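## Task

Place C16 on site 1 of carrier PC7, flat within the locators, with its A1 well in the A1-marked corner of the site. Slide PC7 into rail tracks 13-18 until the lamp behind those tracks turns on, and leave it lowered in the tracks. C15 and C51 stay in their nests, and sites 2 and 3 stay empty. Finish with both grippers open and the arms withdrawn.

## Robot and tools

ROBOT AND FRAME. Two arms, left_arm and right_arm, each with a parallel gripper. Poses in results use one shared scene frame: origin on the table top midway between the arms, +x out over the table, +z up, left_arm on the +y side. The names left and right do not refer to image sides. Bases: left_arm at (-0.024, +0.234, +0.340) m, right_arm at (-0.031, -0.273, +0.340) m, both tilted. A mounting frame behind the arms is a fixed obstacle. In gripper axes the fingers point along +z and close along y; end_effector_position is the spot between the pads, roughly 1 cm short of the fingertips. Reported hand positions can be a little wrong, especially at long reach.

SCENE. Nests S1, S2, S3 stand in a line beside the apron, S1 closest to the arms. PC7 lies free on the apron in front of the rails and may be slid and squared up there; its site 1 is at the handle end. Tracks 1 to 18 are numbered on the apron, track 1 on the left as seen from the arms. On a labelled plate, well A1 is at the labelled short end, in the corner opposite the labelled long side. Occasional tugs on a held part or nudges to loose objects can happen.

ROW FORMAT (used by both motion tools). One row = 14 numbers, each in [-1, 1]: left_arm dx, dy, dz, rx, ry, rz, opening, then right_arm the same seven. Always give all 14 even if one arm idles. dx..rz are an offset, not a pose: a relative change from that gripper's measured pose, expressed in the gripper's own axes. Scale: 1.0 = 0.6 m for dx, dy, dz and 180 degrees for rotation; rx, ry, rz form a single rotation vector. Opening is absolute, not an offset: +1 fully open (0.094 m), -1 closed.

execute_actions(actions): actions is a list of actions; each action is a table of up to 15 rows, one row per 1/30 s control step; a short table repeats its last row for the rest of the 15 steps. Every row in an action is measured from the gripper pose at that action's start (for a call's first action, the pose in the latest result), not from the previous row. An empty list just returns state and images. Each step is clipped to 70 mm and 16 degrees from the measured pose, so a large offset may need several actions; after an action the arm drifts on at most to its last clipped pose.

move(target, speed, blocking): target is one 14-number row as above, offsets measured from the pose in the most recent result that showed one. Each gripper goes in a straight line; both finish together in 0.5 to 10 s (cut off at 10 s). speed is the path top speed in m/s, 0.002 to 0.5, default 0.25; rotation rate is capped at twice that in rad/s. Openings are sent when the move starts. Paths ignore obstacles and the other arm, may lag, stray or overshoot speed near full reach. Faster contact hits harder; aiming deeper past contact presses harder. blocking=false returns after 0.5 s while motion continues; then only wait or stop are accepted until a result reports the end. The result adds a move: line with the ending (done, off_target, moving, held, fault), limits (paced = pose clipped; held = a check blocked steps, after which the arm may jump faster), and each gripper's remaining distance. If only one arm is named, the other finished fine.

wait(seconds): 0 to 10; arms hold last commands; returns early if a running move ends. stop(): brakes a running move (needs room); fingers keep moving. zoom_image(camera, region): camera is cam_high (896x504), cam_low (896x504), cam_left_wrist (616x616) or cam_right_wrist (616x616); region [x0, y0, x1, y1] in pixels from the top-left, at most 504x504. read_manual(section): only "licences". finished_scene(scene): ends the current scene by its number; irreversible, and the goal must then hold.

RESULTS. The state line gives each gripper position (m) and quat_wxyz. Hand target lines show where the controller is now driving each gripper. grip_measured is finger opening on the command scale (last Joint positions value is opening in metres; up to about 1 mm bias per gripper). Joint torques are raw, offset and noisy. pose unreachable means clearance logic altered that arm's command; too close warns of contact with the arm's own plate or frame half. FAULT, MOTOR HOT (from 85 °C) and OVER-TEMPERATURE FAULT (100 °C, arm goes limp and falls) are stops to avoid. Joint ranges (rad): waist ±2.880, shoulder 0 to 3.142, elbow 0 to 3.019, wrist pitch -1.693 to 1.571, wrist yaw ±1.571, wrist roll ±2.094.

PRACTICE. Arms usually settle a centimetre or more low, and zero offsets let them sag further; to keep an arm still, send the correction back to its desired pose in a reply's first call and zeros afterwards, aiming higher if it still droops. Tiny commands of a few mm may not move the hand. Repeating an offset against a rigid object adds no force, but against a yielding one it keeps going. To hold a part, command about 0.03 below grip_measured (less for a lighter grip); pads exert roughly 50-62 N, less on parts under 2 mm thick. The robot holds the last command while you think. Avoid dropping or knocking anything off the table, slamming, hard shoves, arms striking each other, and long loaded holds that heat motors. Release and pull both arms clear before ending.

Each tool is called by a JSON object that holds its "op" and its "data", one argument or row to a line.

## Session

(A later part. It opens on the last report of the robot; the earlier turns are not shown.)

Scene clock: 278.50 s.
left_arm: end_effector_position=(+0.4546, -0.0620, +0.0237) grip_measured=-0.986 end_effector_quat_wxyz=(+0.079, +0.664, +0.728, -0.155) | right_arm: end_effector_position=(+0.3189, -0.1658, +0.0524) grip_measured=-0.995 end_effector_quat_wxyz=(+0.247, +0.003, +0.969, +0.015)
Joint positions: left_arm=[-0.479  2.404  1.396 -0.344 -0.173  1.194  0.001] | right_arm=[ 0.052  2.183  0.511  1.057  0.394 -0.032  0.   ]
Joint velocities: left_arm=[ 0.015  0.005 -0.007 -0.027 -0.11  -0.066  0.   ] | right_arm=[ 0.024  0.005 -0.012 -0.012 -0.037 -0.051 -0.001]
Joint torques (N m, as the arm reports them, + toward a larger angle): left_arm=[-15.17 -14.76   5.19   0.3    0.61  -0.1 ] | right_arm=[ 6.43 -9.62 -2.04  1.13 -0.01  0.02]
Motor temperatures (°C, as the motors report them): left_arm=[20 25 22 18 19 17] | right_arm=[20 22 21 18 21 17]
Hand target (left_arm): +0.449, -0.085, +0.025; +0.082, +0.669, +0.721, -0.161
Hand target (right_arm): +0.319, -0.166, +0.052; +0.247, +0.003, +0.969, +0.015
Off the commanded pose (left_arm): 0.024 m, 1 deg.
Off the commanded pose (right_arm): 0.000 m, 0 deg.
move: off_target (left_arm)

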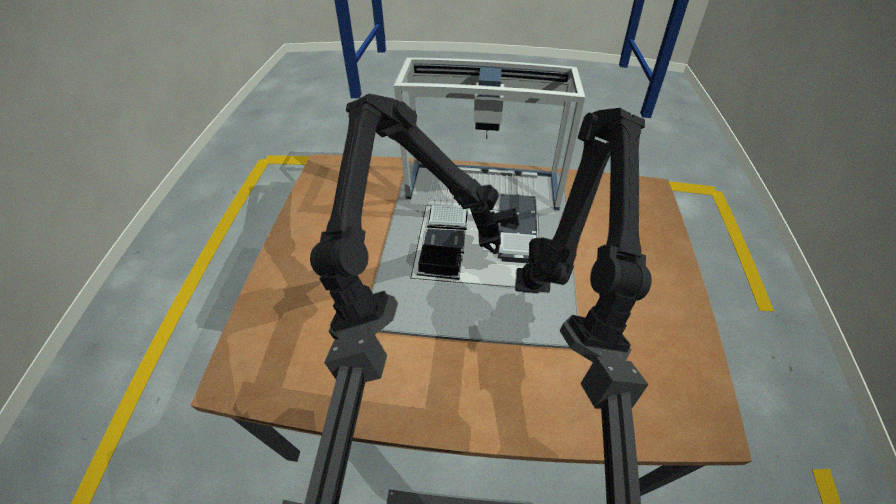

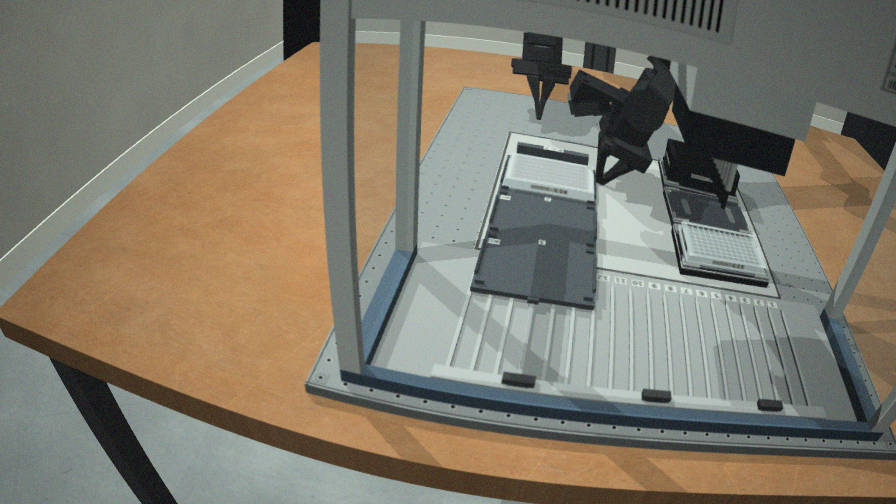

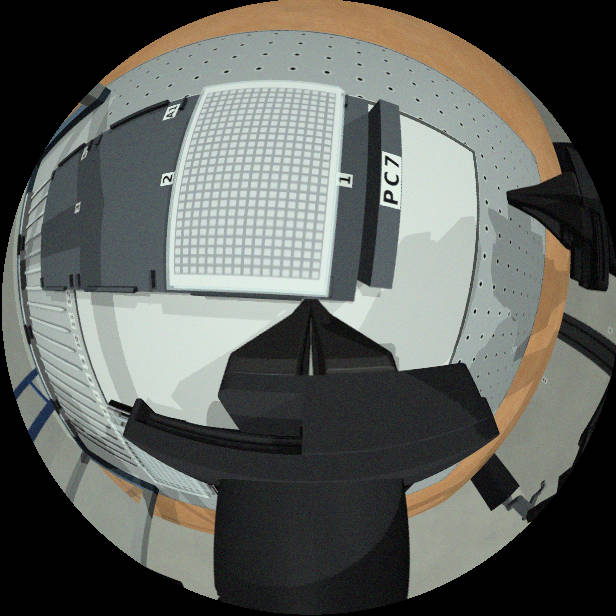

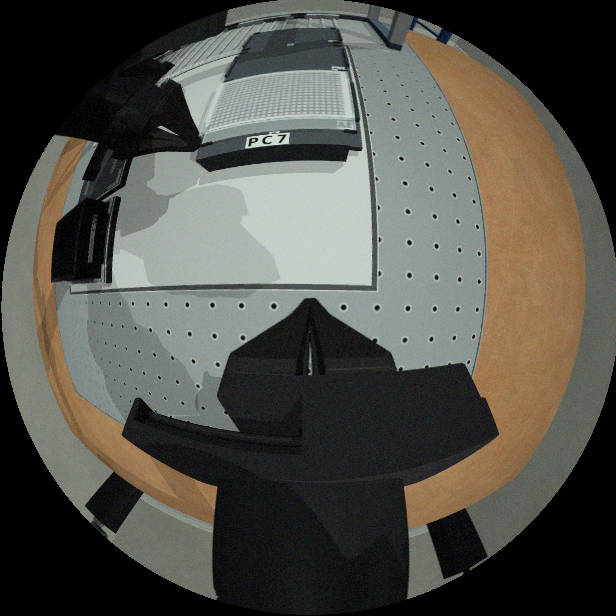

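{"op": "move", "data": {
  "target": [0.08,0,-0.03,0,0,0,-1, 0,0,0,0,0,0,-1],
  "speed": 0.05
}}

{"op": "move", "data": {
  "target": [0.2,0,-0.22,0,0.1,0,-1, -0.095,0.03,0.085,0.01,-0.02,0,-1],
  "speed": 0.1
}}

{"op": "zoom_image", "data": {
  "camera": "cam_low",
  "region": [420,120,660,400]
}}

Scene clock: 283.43 s.
left_arm: end_effector_position=(+0.4385, -0.0202, +0.0231) grip_measured=-0.986 end_effector_quat_wxyz=(+0.068, +0.667, +0.724, -0.163) | right_arm: end_effector_position=(+0.3189, -0.1658, +0.0524) grip_measured=-0.995 end_effector_quat_wxyz=(+0.247, +0.003, +0.969, +0.015)
Joint positions: left_arm=[-0.42   2.344  1.304 -0.329 -0.157  1.252  0.001] | right_arm=[ 0.052  2.183  0.511  1.057  0.394 -0.032  0.   ]
Joint velocities: left_arm=[-0.024 -0.015 -0.027  0.012  0.022 -0.022 -0.001] | right_arm=[-0.005 -0.015 -0.007 -0.002 -0.125 -0.022 -0.001]
Joint torques (N m, as the arm reports them, + toward a larger angle): left_arm=[ -9.95 -17.46   2.2    0.99   0.38   0.15] | right_arm=[  7.01 -10.23  -2.05   0.98  -0.02   0.02]
Motor temperatures (°C, as the motors report them): left_arm=[20 25 22 18 19 17] | right_arm=[20 22 21 18 21 17]
Hand target (left_arm): +0.450, -0.011, +0.025; +0.079, +0.664, +0.728, -0.155
Hand target (right_arm): +0.319, -0.166, +0.052; +0.247, +0.003, +0.969, +0.015
Off the commanded pose (left_arm): 0.016 m, 2 deg.
Off the commanded pose (right_arm): 0.000 m, 0 deg.
move: off_target (left_arm)

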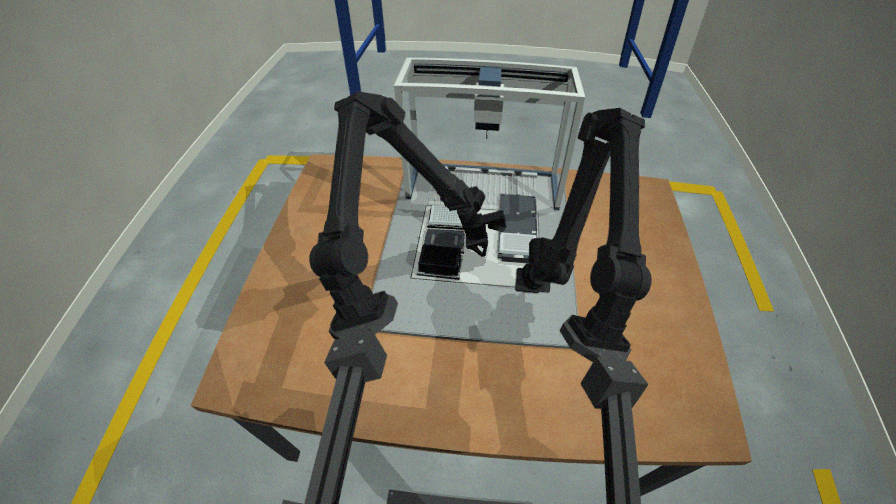

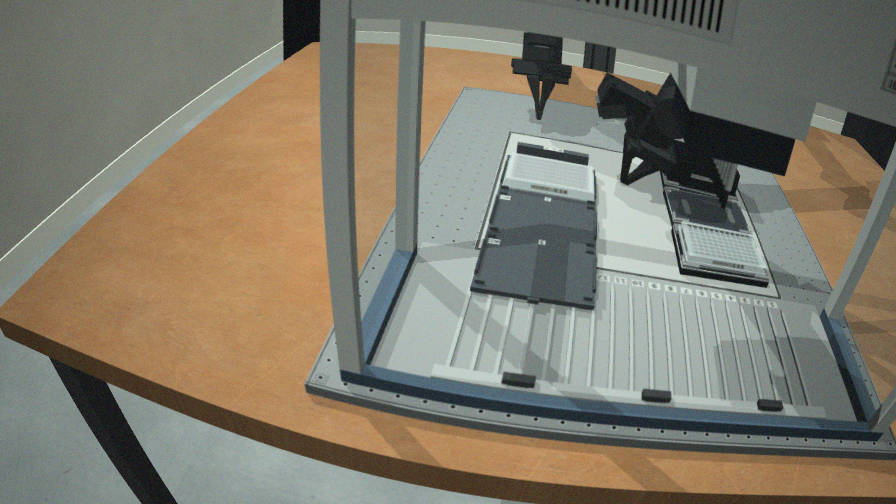

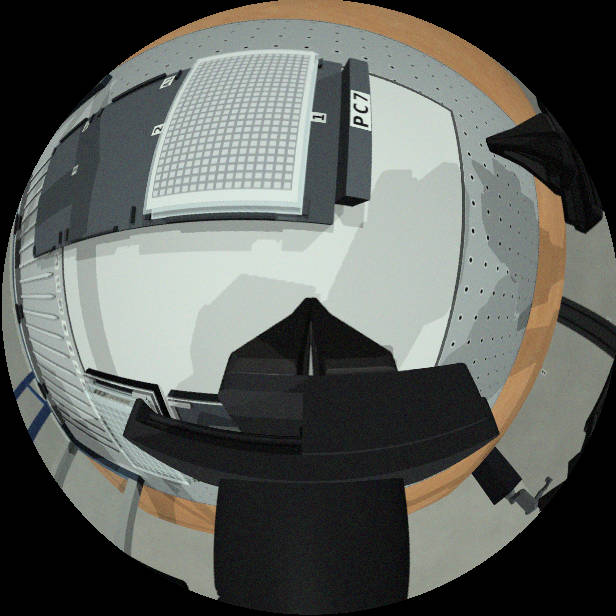

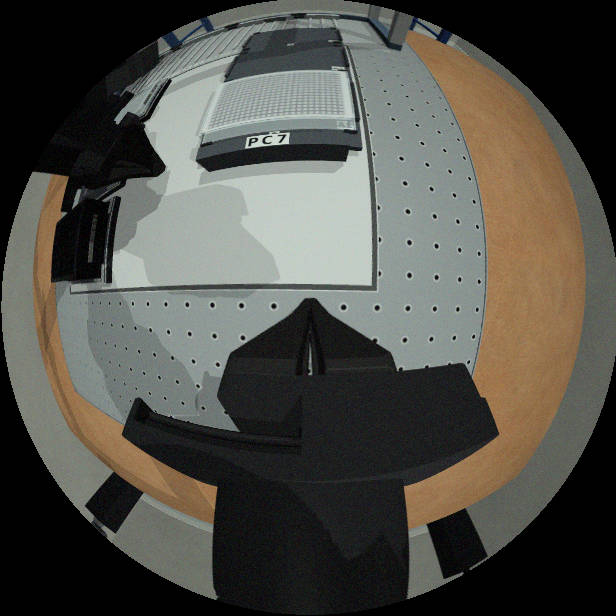

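Scene clock: 285.60 s.
left_arm: end_effector_position=(+0.4385, +0.1278, +0.1053) grip_measured=-0.986 end_effector_quat_wxyz=(-0.044, +0.682, +0.728, -0.059) | right_arm: end_effector_position=(+0.3933, -0.1513, +0.0344) grip_measured=-0.995 end_effector_quat_wxyz=(+0.278, +0.017, +0.960, -0.001)
Joint positions: left_arm=[-0.343  2.024  1.13  -0.546 -0.439  1.3    0.001] | right_arm=[ 0.052  2.183  0.692  0.949  0.428 -0.043  0.   ]
Joint velocities: left_arm=[-0.015 -0.015  0.002  0.002 -0.11   0.007 -0.001] | right_arm=[ 0.005  0.005 -0.012  0.012  0.007  0.022  0.001]
Joint torques (N m, as the arm reports them, + toward a larger angle): left_arm=[ -8.62 -16.67   2.91  -0.21   0.02   0.18] | right_arm=[  8.79 -12.56  -0.82   0.75   0.12  -0.06]
Motor temperatures (°C, as the motors report them): left_arm=[20 25 21 18 19 17] | right_arm=[20 22 21 17 21 17]
Hand target (left_arm): +0.440, +0.136, +0.109; -0.047, +0.684, +0.726, -0.058
Hand target (right_arm): +0.393, -0.147, +0.036; +0.277, +0.008, +0.961, -0.001
Off the commanded pose (left_arm): 0.010 m, 0 deg.
Off the commanded pose (right_arm): 0.004 m, 1 deg.
move: done

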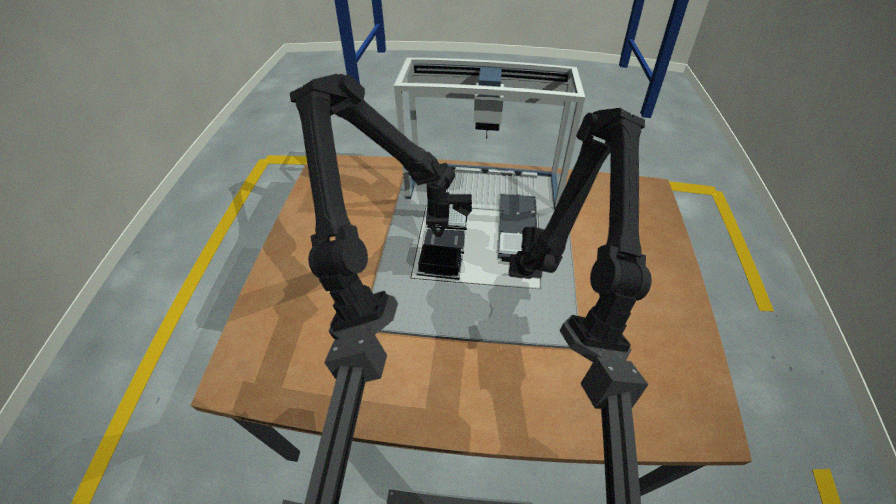

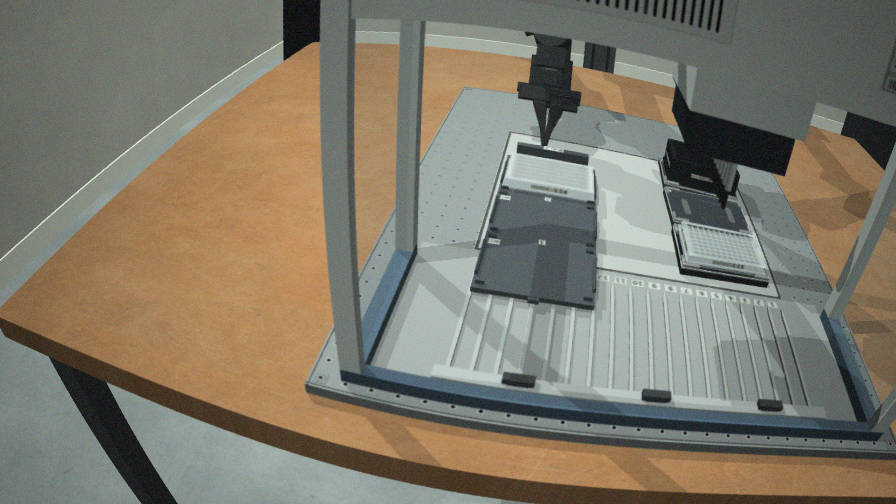

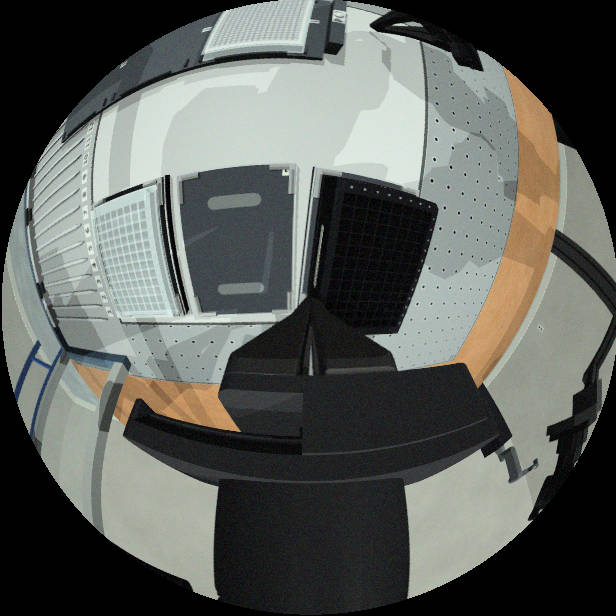

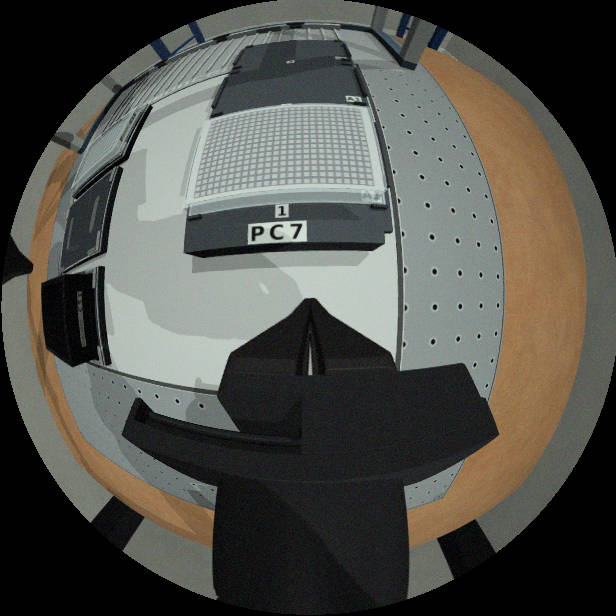

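Region (420, 120, 660, 400) of cam_low's 896x504 image, scaled by 1.800, with more detail than that image has; it fills the left 432 columns of this view, and the rest is white.

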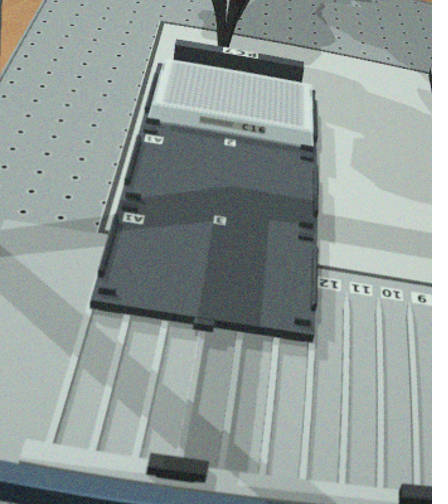

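{"op": "move", "data": {
  "target": [0,0,0,0,0,0,-1, -0.125,0.005,0.085,0,-0.015,0,-1],
  "speed": 0.025
}}

Scene clock: 293.40 s.
left_arm: end_effector_position=(+0.4385, +0.1278, +0.1053) grip_measured=-0.986 end_effector_quat_wxyz=(-0.044, +0.682, +0.727, -0.059) | right_arm: end_effector_position=(+0.4401, -0.1384, +0.0308) grip_measured=-0.995 end_effector_quat_wxyz=(+0.272, -0.003, +0.962, +0.005)
Joint positions: left_arm=[-0.343  2.024  1.13  -0.546 -0.439  1.3    0.001] | right_arm=[ 0.051  2.146  0.807  0.781  0.406 -0.071  0.   ]
Joint velocities: left_arm=[-0.034 -0.005 -0.022 -0.002 -0.007  0.051 -0.001] | right_arm=[-0.015  0.005  0.007  0.002 -0.007 -0.022 -0.001]
Joint torques (N m, as the arm reports them, + toward a larger angle): left_arm=[ -9.55 -15.03   3.1    0.29   0.14   0.04] | right_arm=[  4.41 -14.21   4.37   1.05  -0.3   -0.06]
Motor temperatures (°C, as the motors report them): left_arm=[20 25 21 18 19 17] | right_arm=[20 22 21 17 21 17]
Hand target (left_arm): +0.438, +0.128, +0.105; -0.044, +0.682, +0.728, -0.059
Hand target (right_arm): +0.483, -0.153, +0.035; +0.301, +0.017, +0.953, -0.002
Off the commanded pose (left_arm): 0.000 m, 0 deg.
Off the commanded pose (right_arm): 0.046 m, 4 deg.
move: off_target (right_arm)

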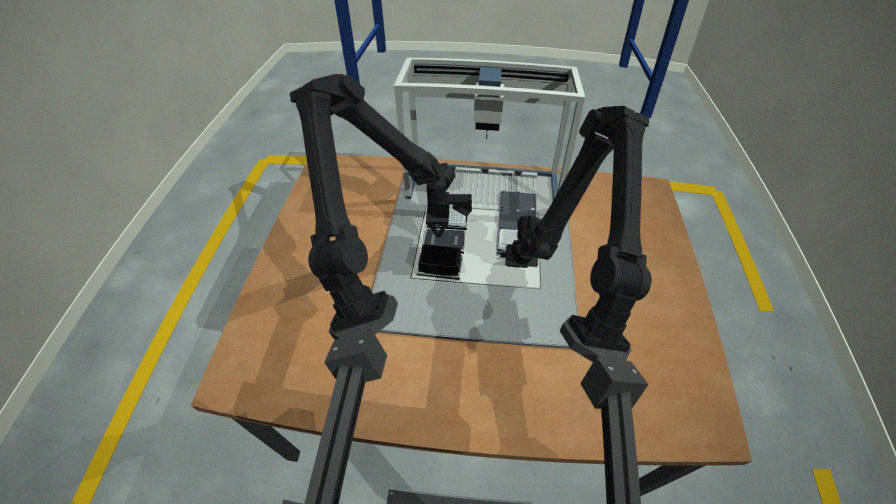

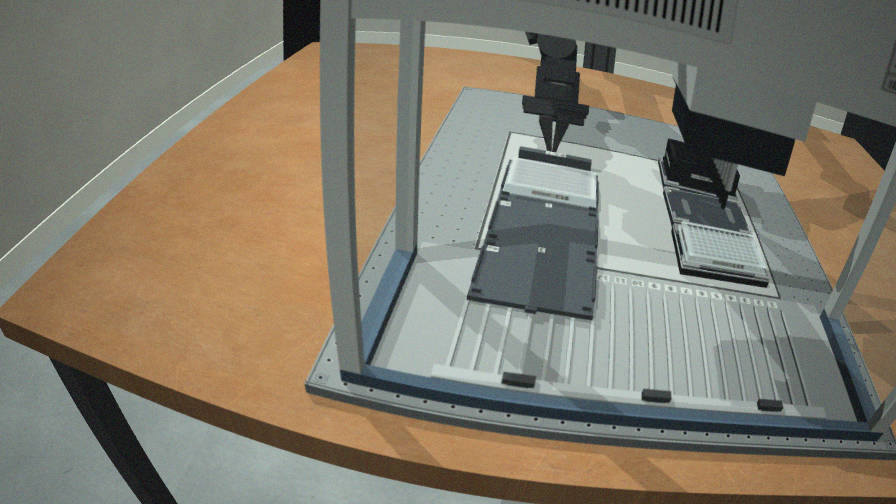

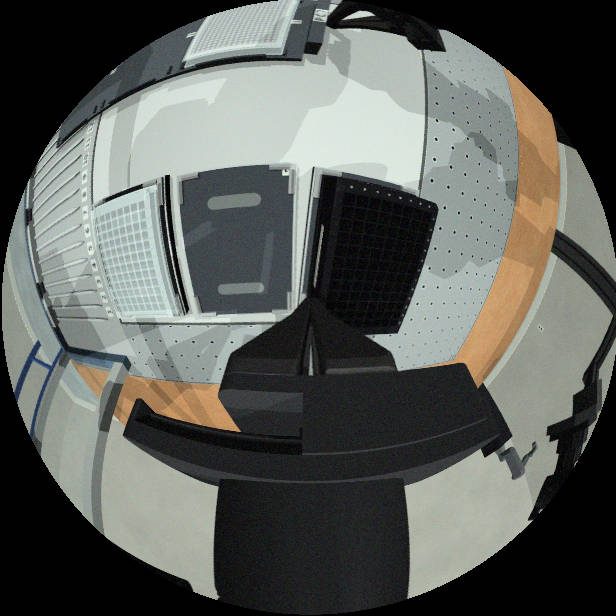

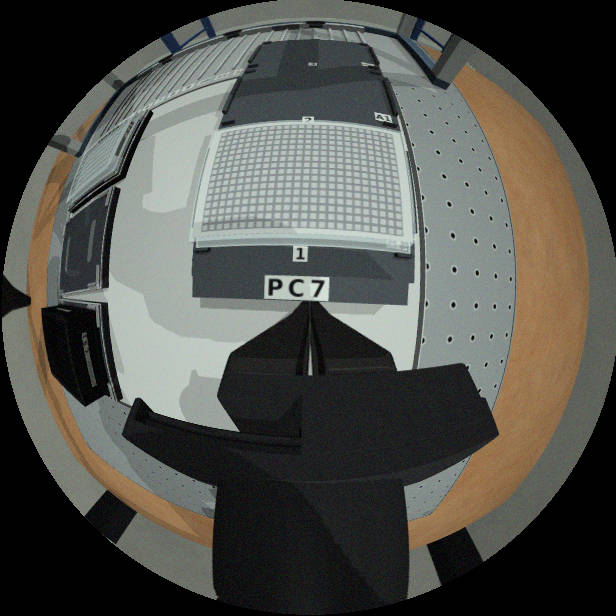

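Advanced; drift again. Strong −y bias.

{"op": "move", "data": {
  "target": [0,0,0,0,0,0,-1, -0.085,-0.06,0.05,0,-0.015,0.01,-1],
  "speed": 0.025
}}

Scene clock: 298.03 s.
left_arm: end_effector_position=(+0.4385, +0.1278, +0.1053) grip_measured=-0.986 end_effector_quat_wxyz=(-0.044, +0.682, +0.727, -0.059) | right_arm: end_effector_position=(+0.4593, -0.1479, +0.0311) grip_measured=-0.995 end_effector_quat_wxyz=(+0.269, -0.012, +0.963, +0.029)
Joint positions: left_arm=[-0.343  2.024  1.13  -0.546 -0.439  1.3    0.001] | right_arm=[ 0.007  2.111  0.833  0.719  0.318 -0.098  0.   ]
Joint velocities: left_arm=[ 0.024 -0.005  0.012  0.012  0.051  0.037 -0.   ] | right_arm=[ 0.005 -0.005 -0.002  0.012  0.037 -0.022 -0.   ]
Joint torques (N m, as the arm reports them, + toward a larger angle): left_arm=[ -9.55 -15.03   3.1    0.29   0.14   0.04] | right_arm=[  3.2  -14.54   3.98   1.12   0.22  -0.08]
Motor temperatures (°C, as the motors report them): left_arm=[20 25 21 18 19 17] | right_arm=[20 23 21 17 21 17]
Hand target (left_arm): +0.438, +0.128, +0.105; -0.044, +0.682, +0.727, -0.059
Hand target (right_arm): +0.498, -0.176, +0.034; +0.294, +0.012, +0.956, +0.008
Off the commanded pose (left_arm): 0.000 m, 0 deg.
Off the commanded pose (right_arm): 0.048 m, 5 deg.
move: off_target (right_arm)

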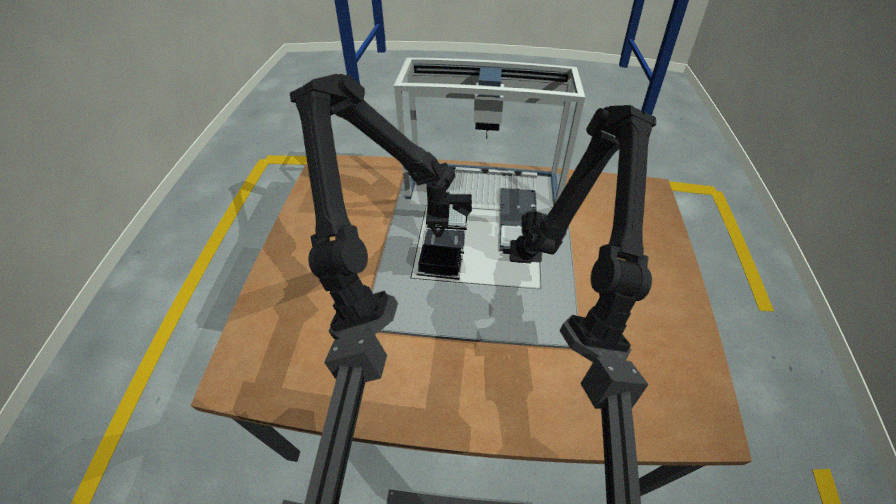

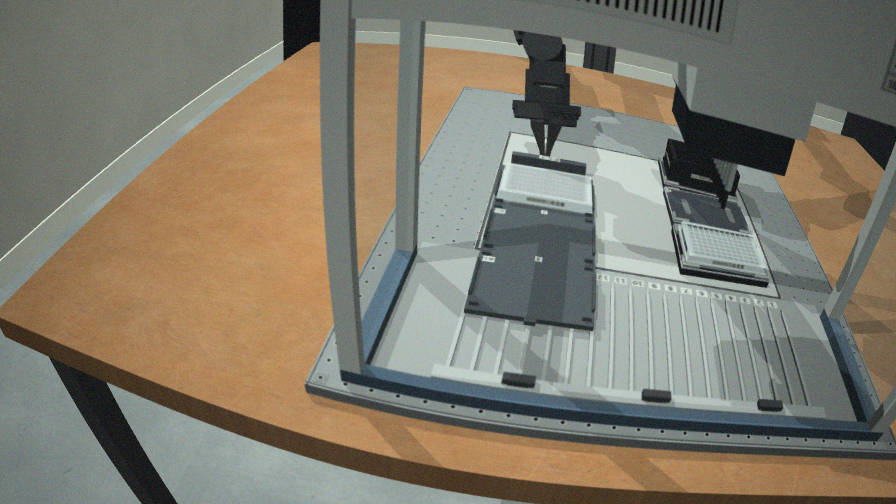

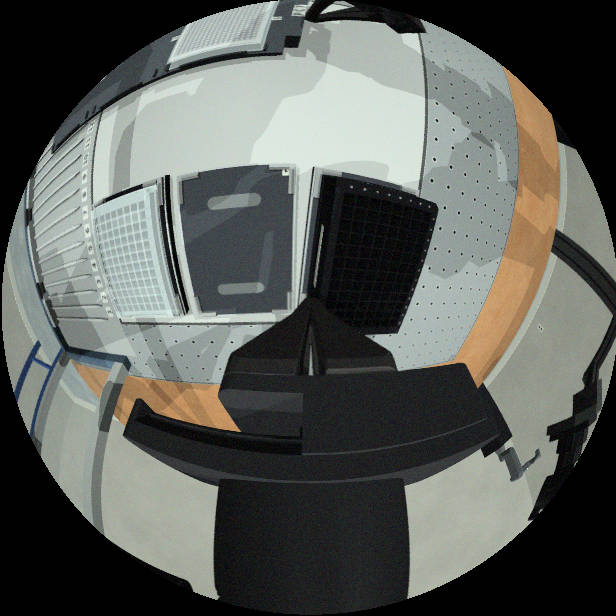

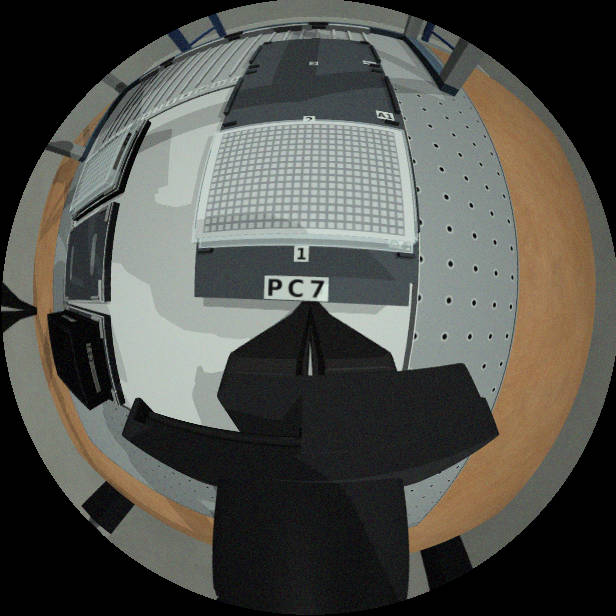

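{"op": "move", "data": {
  "target": [0,0,0,0,0,0,-1, -0.11,-0.025,0.065,0.01,-0.015,0.01,-1],
  "speed": 0.025
}}

{"op": "move", "data": {
  "target": [0,0,0,0,0,0,-1, -0.11,-0.03,0.065,0.01,-0.015,0.01,-1],
  "speed": 0.025
}}

Scene clock: 304.77 s.
left_arm: end_effector_position=(+0.4385, +0.1278, +0.1053) grip_measured=-0.986 end_effector_quat_wxyz=(-0.044, +0.682, +0.727, -0.059) | right_arm: end_effector_position=(+0.5142, -0.1457, +0.0337) grip_measured=-0.995 end_effector_quat_wxyz=(+0.277, -0.007, +0.960, +0.027)
Joint positions: left_arm=[-0.343  2.024  1.13  -0.546 -0.439  1.3    0.001] | right_arm=[ 0.002  2.097  0.958  0.598  0.318 -0.098  0.   ]
Joint velocities: left_arm=[-0.005 -0.015 -0.002 -0.017 -0.051  0.022 -0.001] | right_arm=[-0.024  0.005  0.007 -0.007 -0.022 -0.051  0.001]
Joint torques (N m, as the arm reports them, + toward a larger angle): left_arm=[ -9.55 -15.03   3.1    0.29   0.14   0.04] | right_arm=[  6.   -14.88   3.81   1.28  -0.03  -0.02]
Motor temperatures (°C, as the motors report them): left_arm=[20 25 21 18 19 17] | right_arm=[20 23 22 17 21 17]
Hand target (left_arm): +0.438, +0.128, +0.105; -0.044, +0.682, +0.727, -0.059
Hand target (right_arm): +0.536, -0.160, +0.032; +0.291, +0.008, +0.957, +0.018
Off the commanded pose (left_arm): 0.000 m, 0 deg.
Off the commanded pose (right_arm): 0.026 m, 3 deg.
move: off_target (right_arm)

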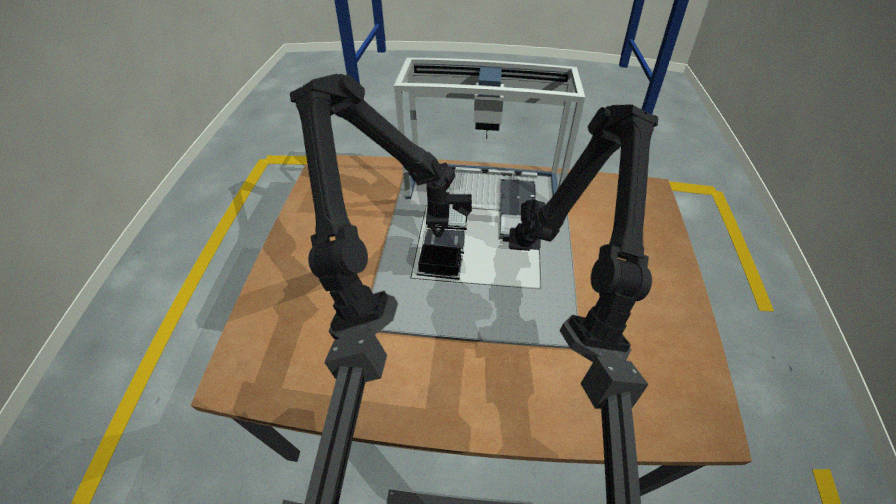

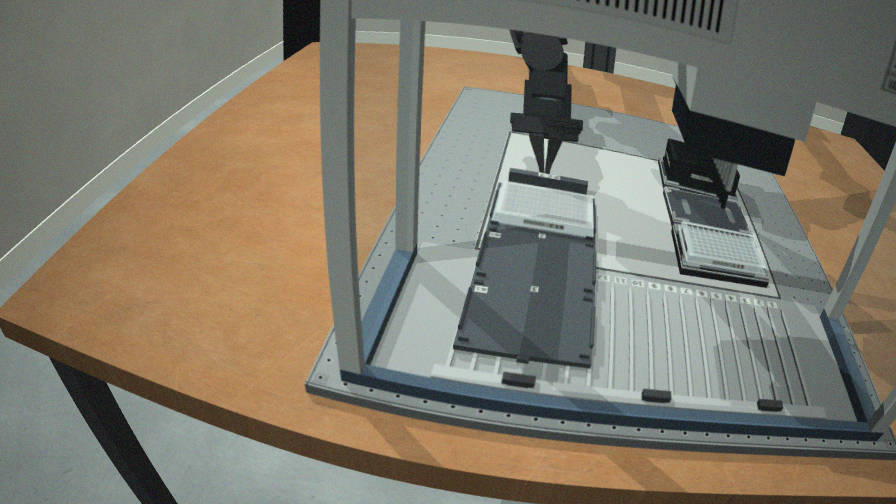

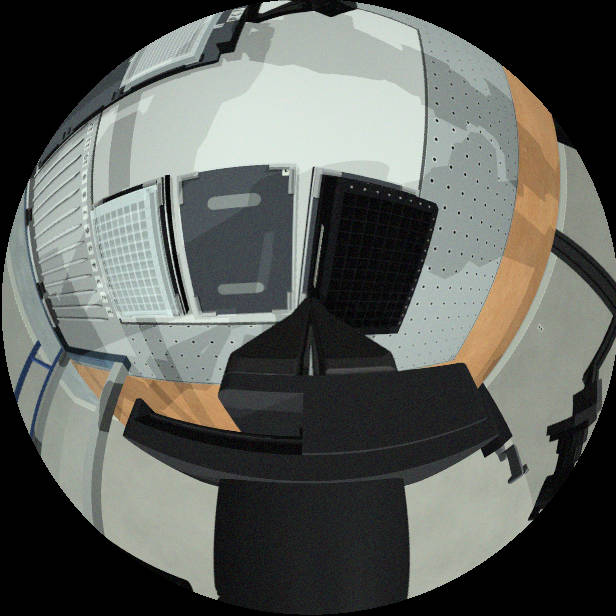

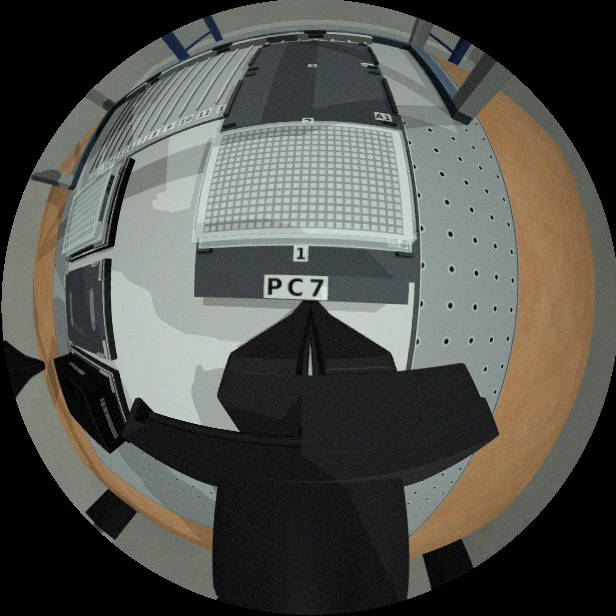

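Scene clock: 308.13 s.
left_arm: end_effector_position=(+0.4385, +0.1278, +0.1053) grip_measured=-0.986 end_effector_quat_wxyz=(-0.044, +0.682, +0.727, -0.059) | right_arm: end_effector_position=(+0.5492, -0.1442, +0.0343) grip_measured=-0.995 end_effector_quat_wxyz=(+0.273, -0.007, +0.962, +0.025)
Joint positions: left_arm=[-0.343  2.024  1.13  -0.546 -0.439  1.3    0.001] | right_arm=[-0.001  2.095  1.054  0.492  0.32  -0.098  0.   ]
Joint velocities: left_arm=[ 0.015 -0.005 -0.012  0.007  0.022  0.022 -0.001] | right_arm=[-0.015 -0.005 -0.012  0.002  0.022  0.037 -0.   ]
Joint torques (N m, as the arm reports them, + toward a larger angle): left_arm=[ -9.55 -15.04   3.1    0.29   0.14   0.05] | right_arm=[  5.5  -15.83   6.74   1.2   -0.15   0.  ]
Motor temperatures (°C, as the motors report them): left_arm=[20 25 21 18 19 17] | right_arm=[20 23 22 17 21 17]
Hand target (left_arm): +0.438, +0.128, +0.105; -0.044, +0.682, +0.727, -0.059
Hand target (right_arm): +0.589, -0.163, +0.038; +0.299, +0.013, +0.954, +0.016
Off the commanded pose (left_arm): 0.000 m, 0 deg.
Off the commanded pose (right_arm): 0.046 m, 4 deg.
move: off_target (right_arm)

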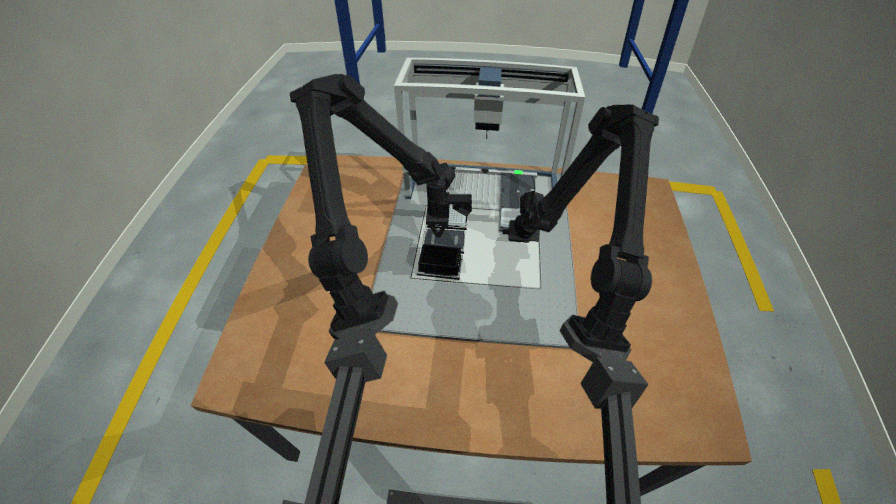

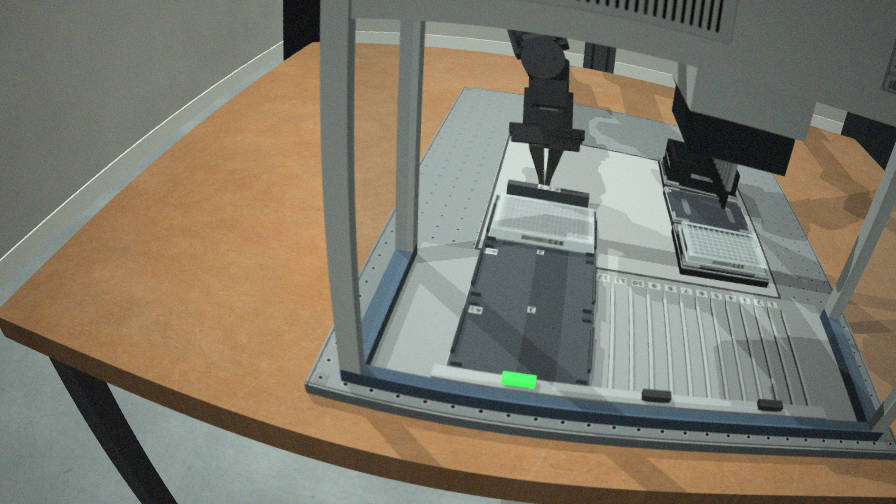

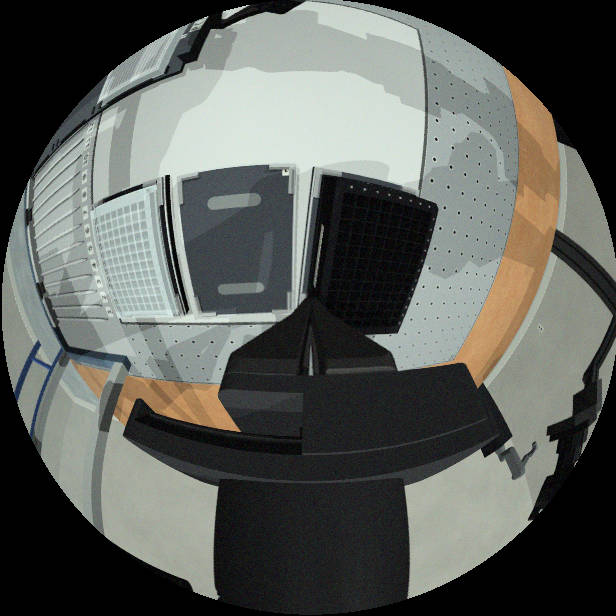

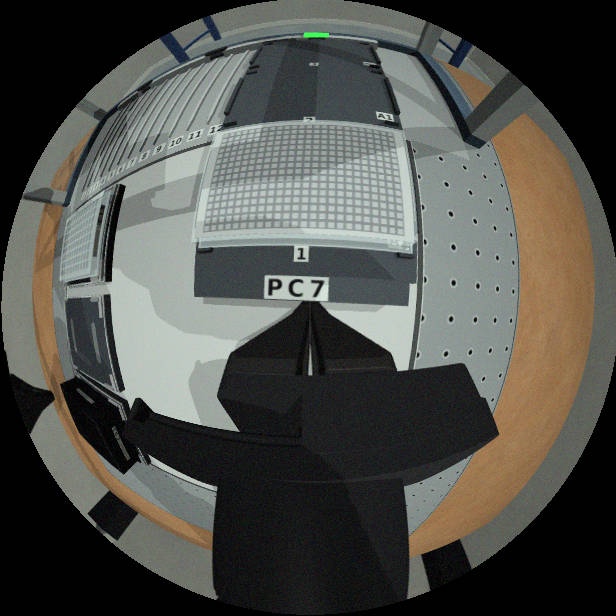

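{"op": "move", "data": {
  "target": [0.12,-0.1,-0.15,0,0,0,-1, 0.22,0,-0.25,0,0,0,-1],
  "speed": 0.12
}}

Scene clock: 311.70 s.
left_arm: end_effector_position=(+0.3869, +0.1909, +0.1998) grip_measured=-0.986 end_effector_quat_wxyz=(-0.042, +0.681, +0.729, -0.056) | right_arm: end_effector_position=(+0.3552, -0.1579, +0.0843) grip_measured=-0.995 end_effector_quat_wxyz=(+0.261, -0.011, +0.965, +0.020)
Joint positions: left_arm=[-0.332  1.671  0.888 -0.646 -0.439  1.311  0.001] | right_arm=[ 0.084  2.032  0.522  0.92   0.402 -0.049  0.   ]
Joint velocities: left_arm=[ 0.015 -0.005 -0.002  0.017 -0.007 -0.037  0.001] | right_arm=[-0.005 -0.005 -0.007  0.012 -0.007 -0.022 -0.001]
Joint torques (N m, as the arm reports them, + toward a larger angle): left_arm=[ -6.12 -13.11   3.9   -0.21   0.27   0.18] | right_arm=[  8.41 -11.28  -1.47   1.78   0.08   0.09]
Motor temperatures (°C, as the motors report them): left_arm=[20 25 21 18 19 17] | right_arm=[20 23 22 17 21 17]
Hand target (left_arm): +0.387, +0.198, +0.202; -0.044, +0.682, +0.727, -0.059
Hand target (right_arm): +0.358, -0.153, +0.092; +0.273, -0.006, +0.962, +0.026
Off the commanded pose (left_arm): 0.008 m, 0 deg.
Off the commanded pose (right_arm): 0.011 m, 2 deg.
move: off_target (right_arm)

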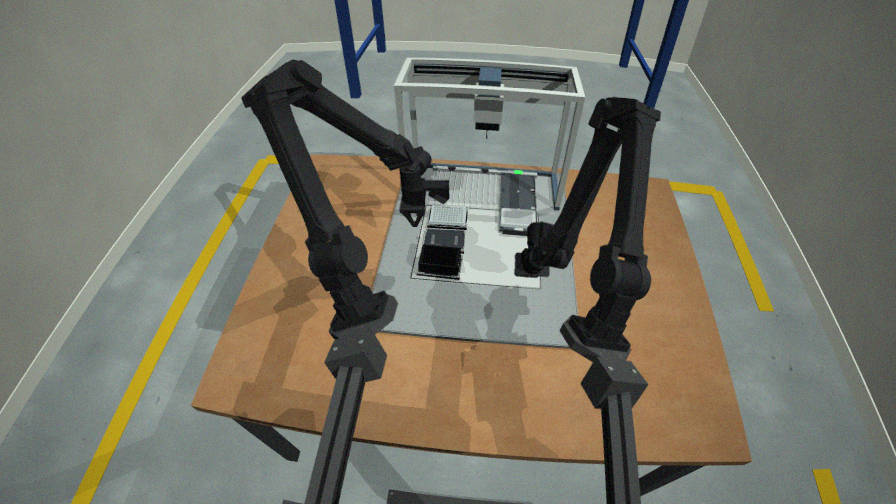

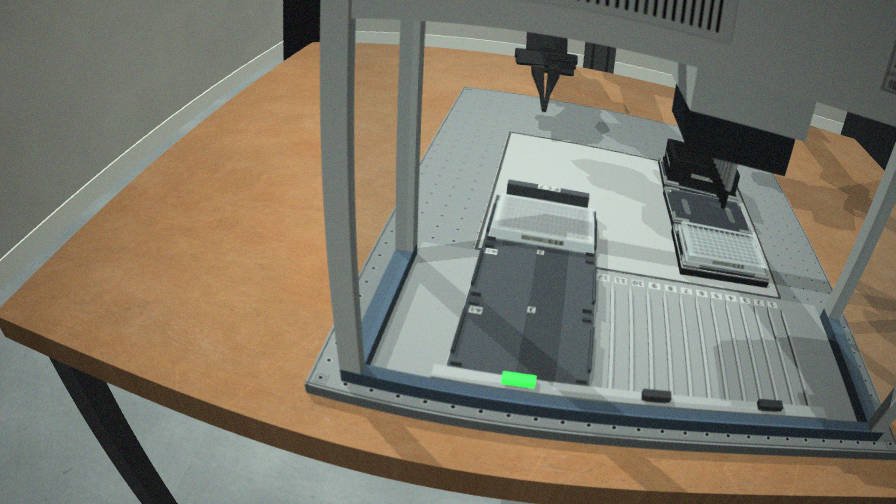

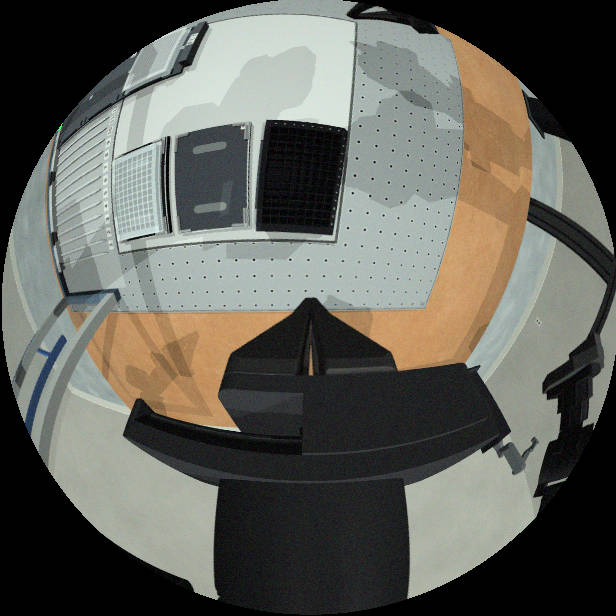

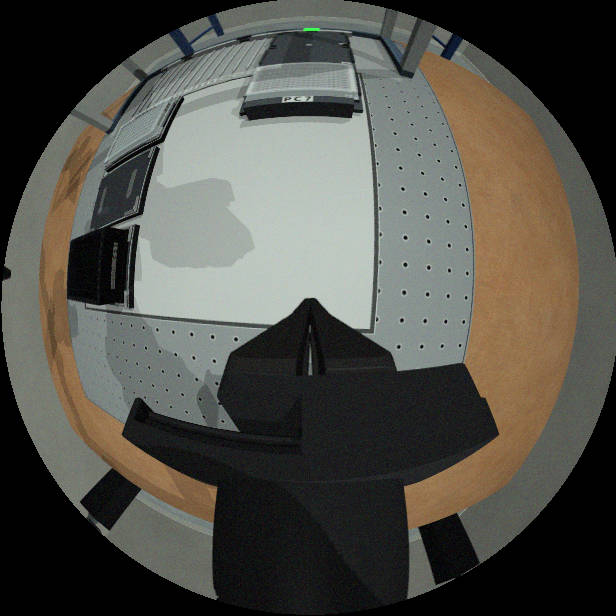

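{"op": "finished_scene", "data": {
  "scene": 2
}}

The scene is finished: the task was done.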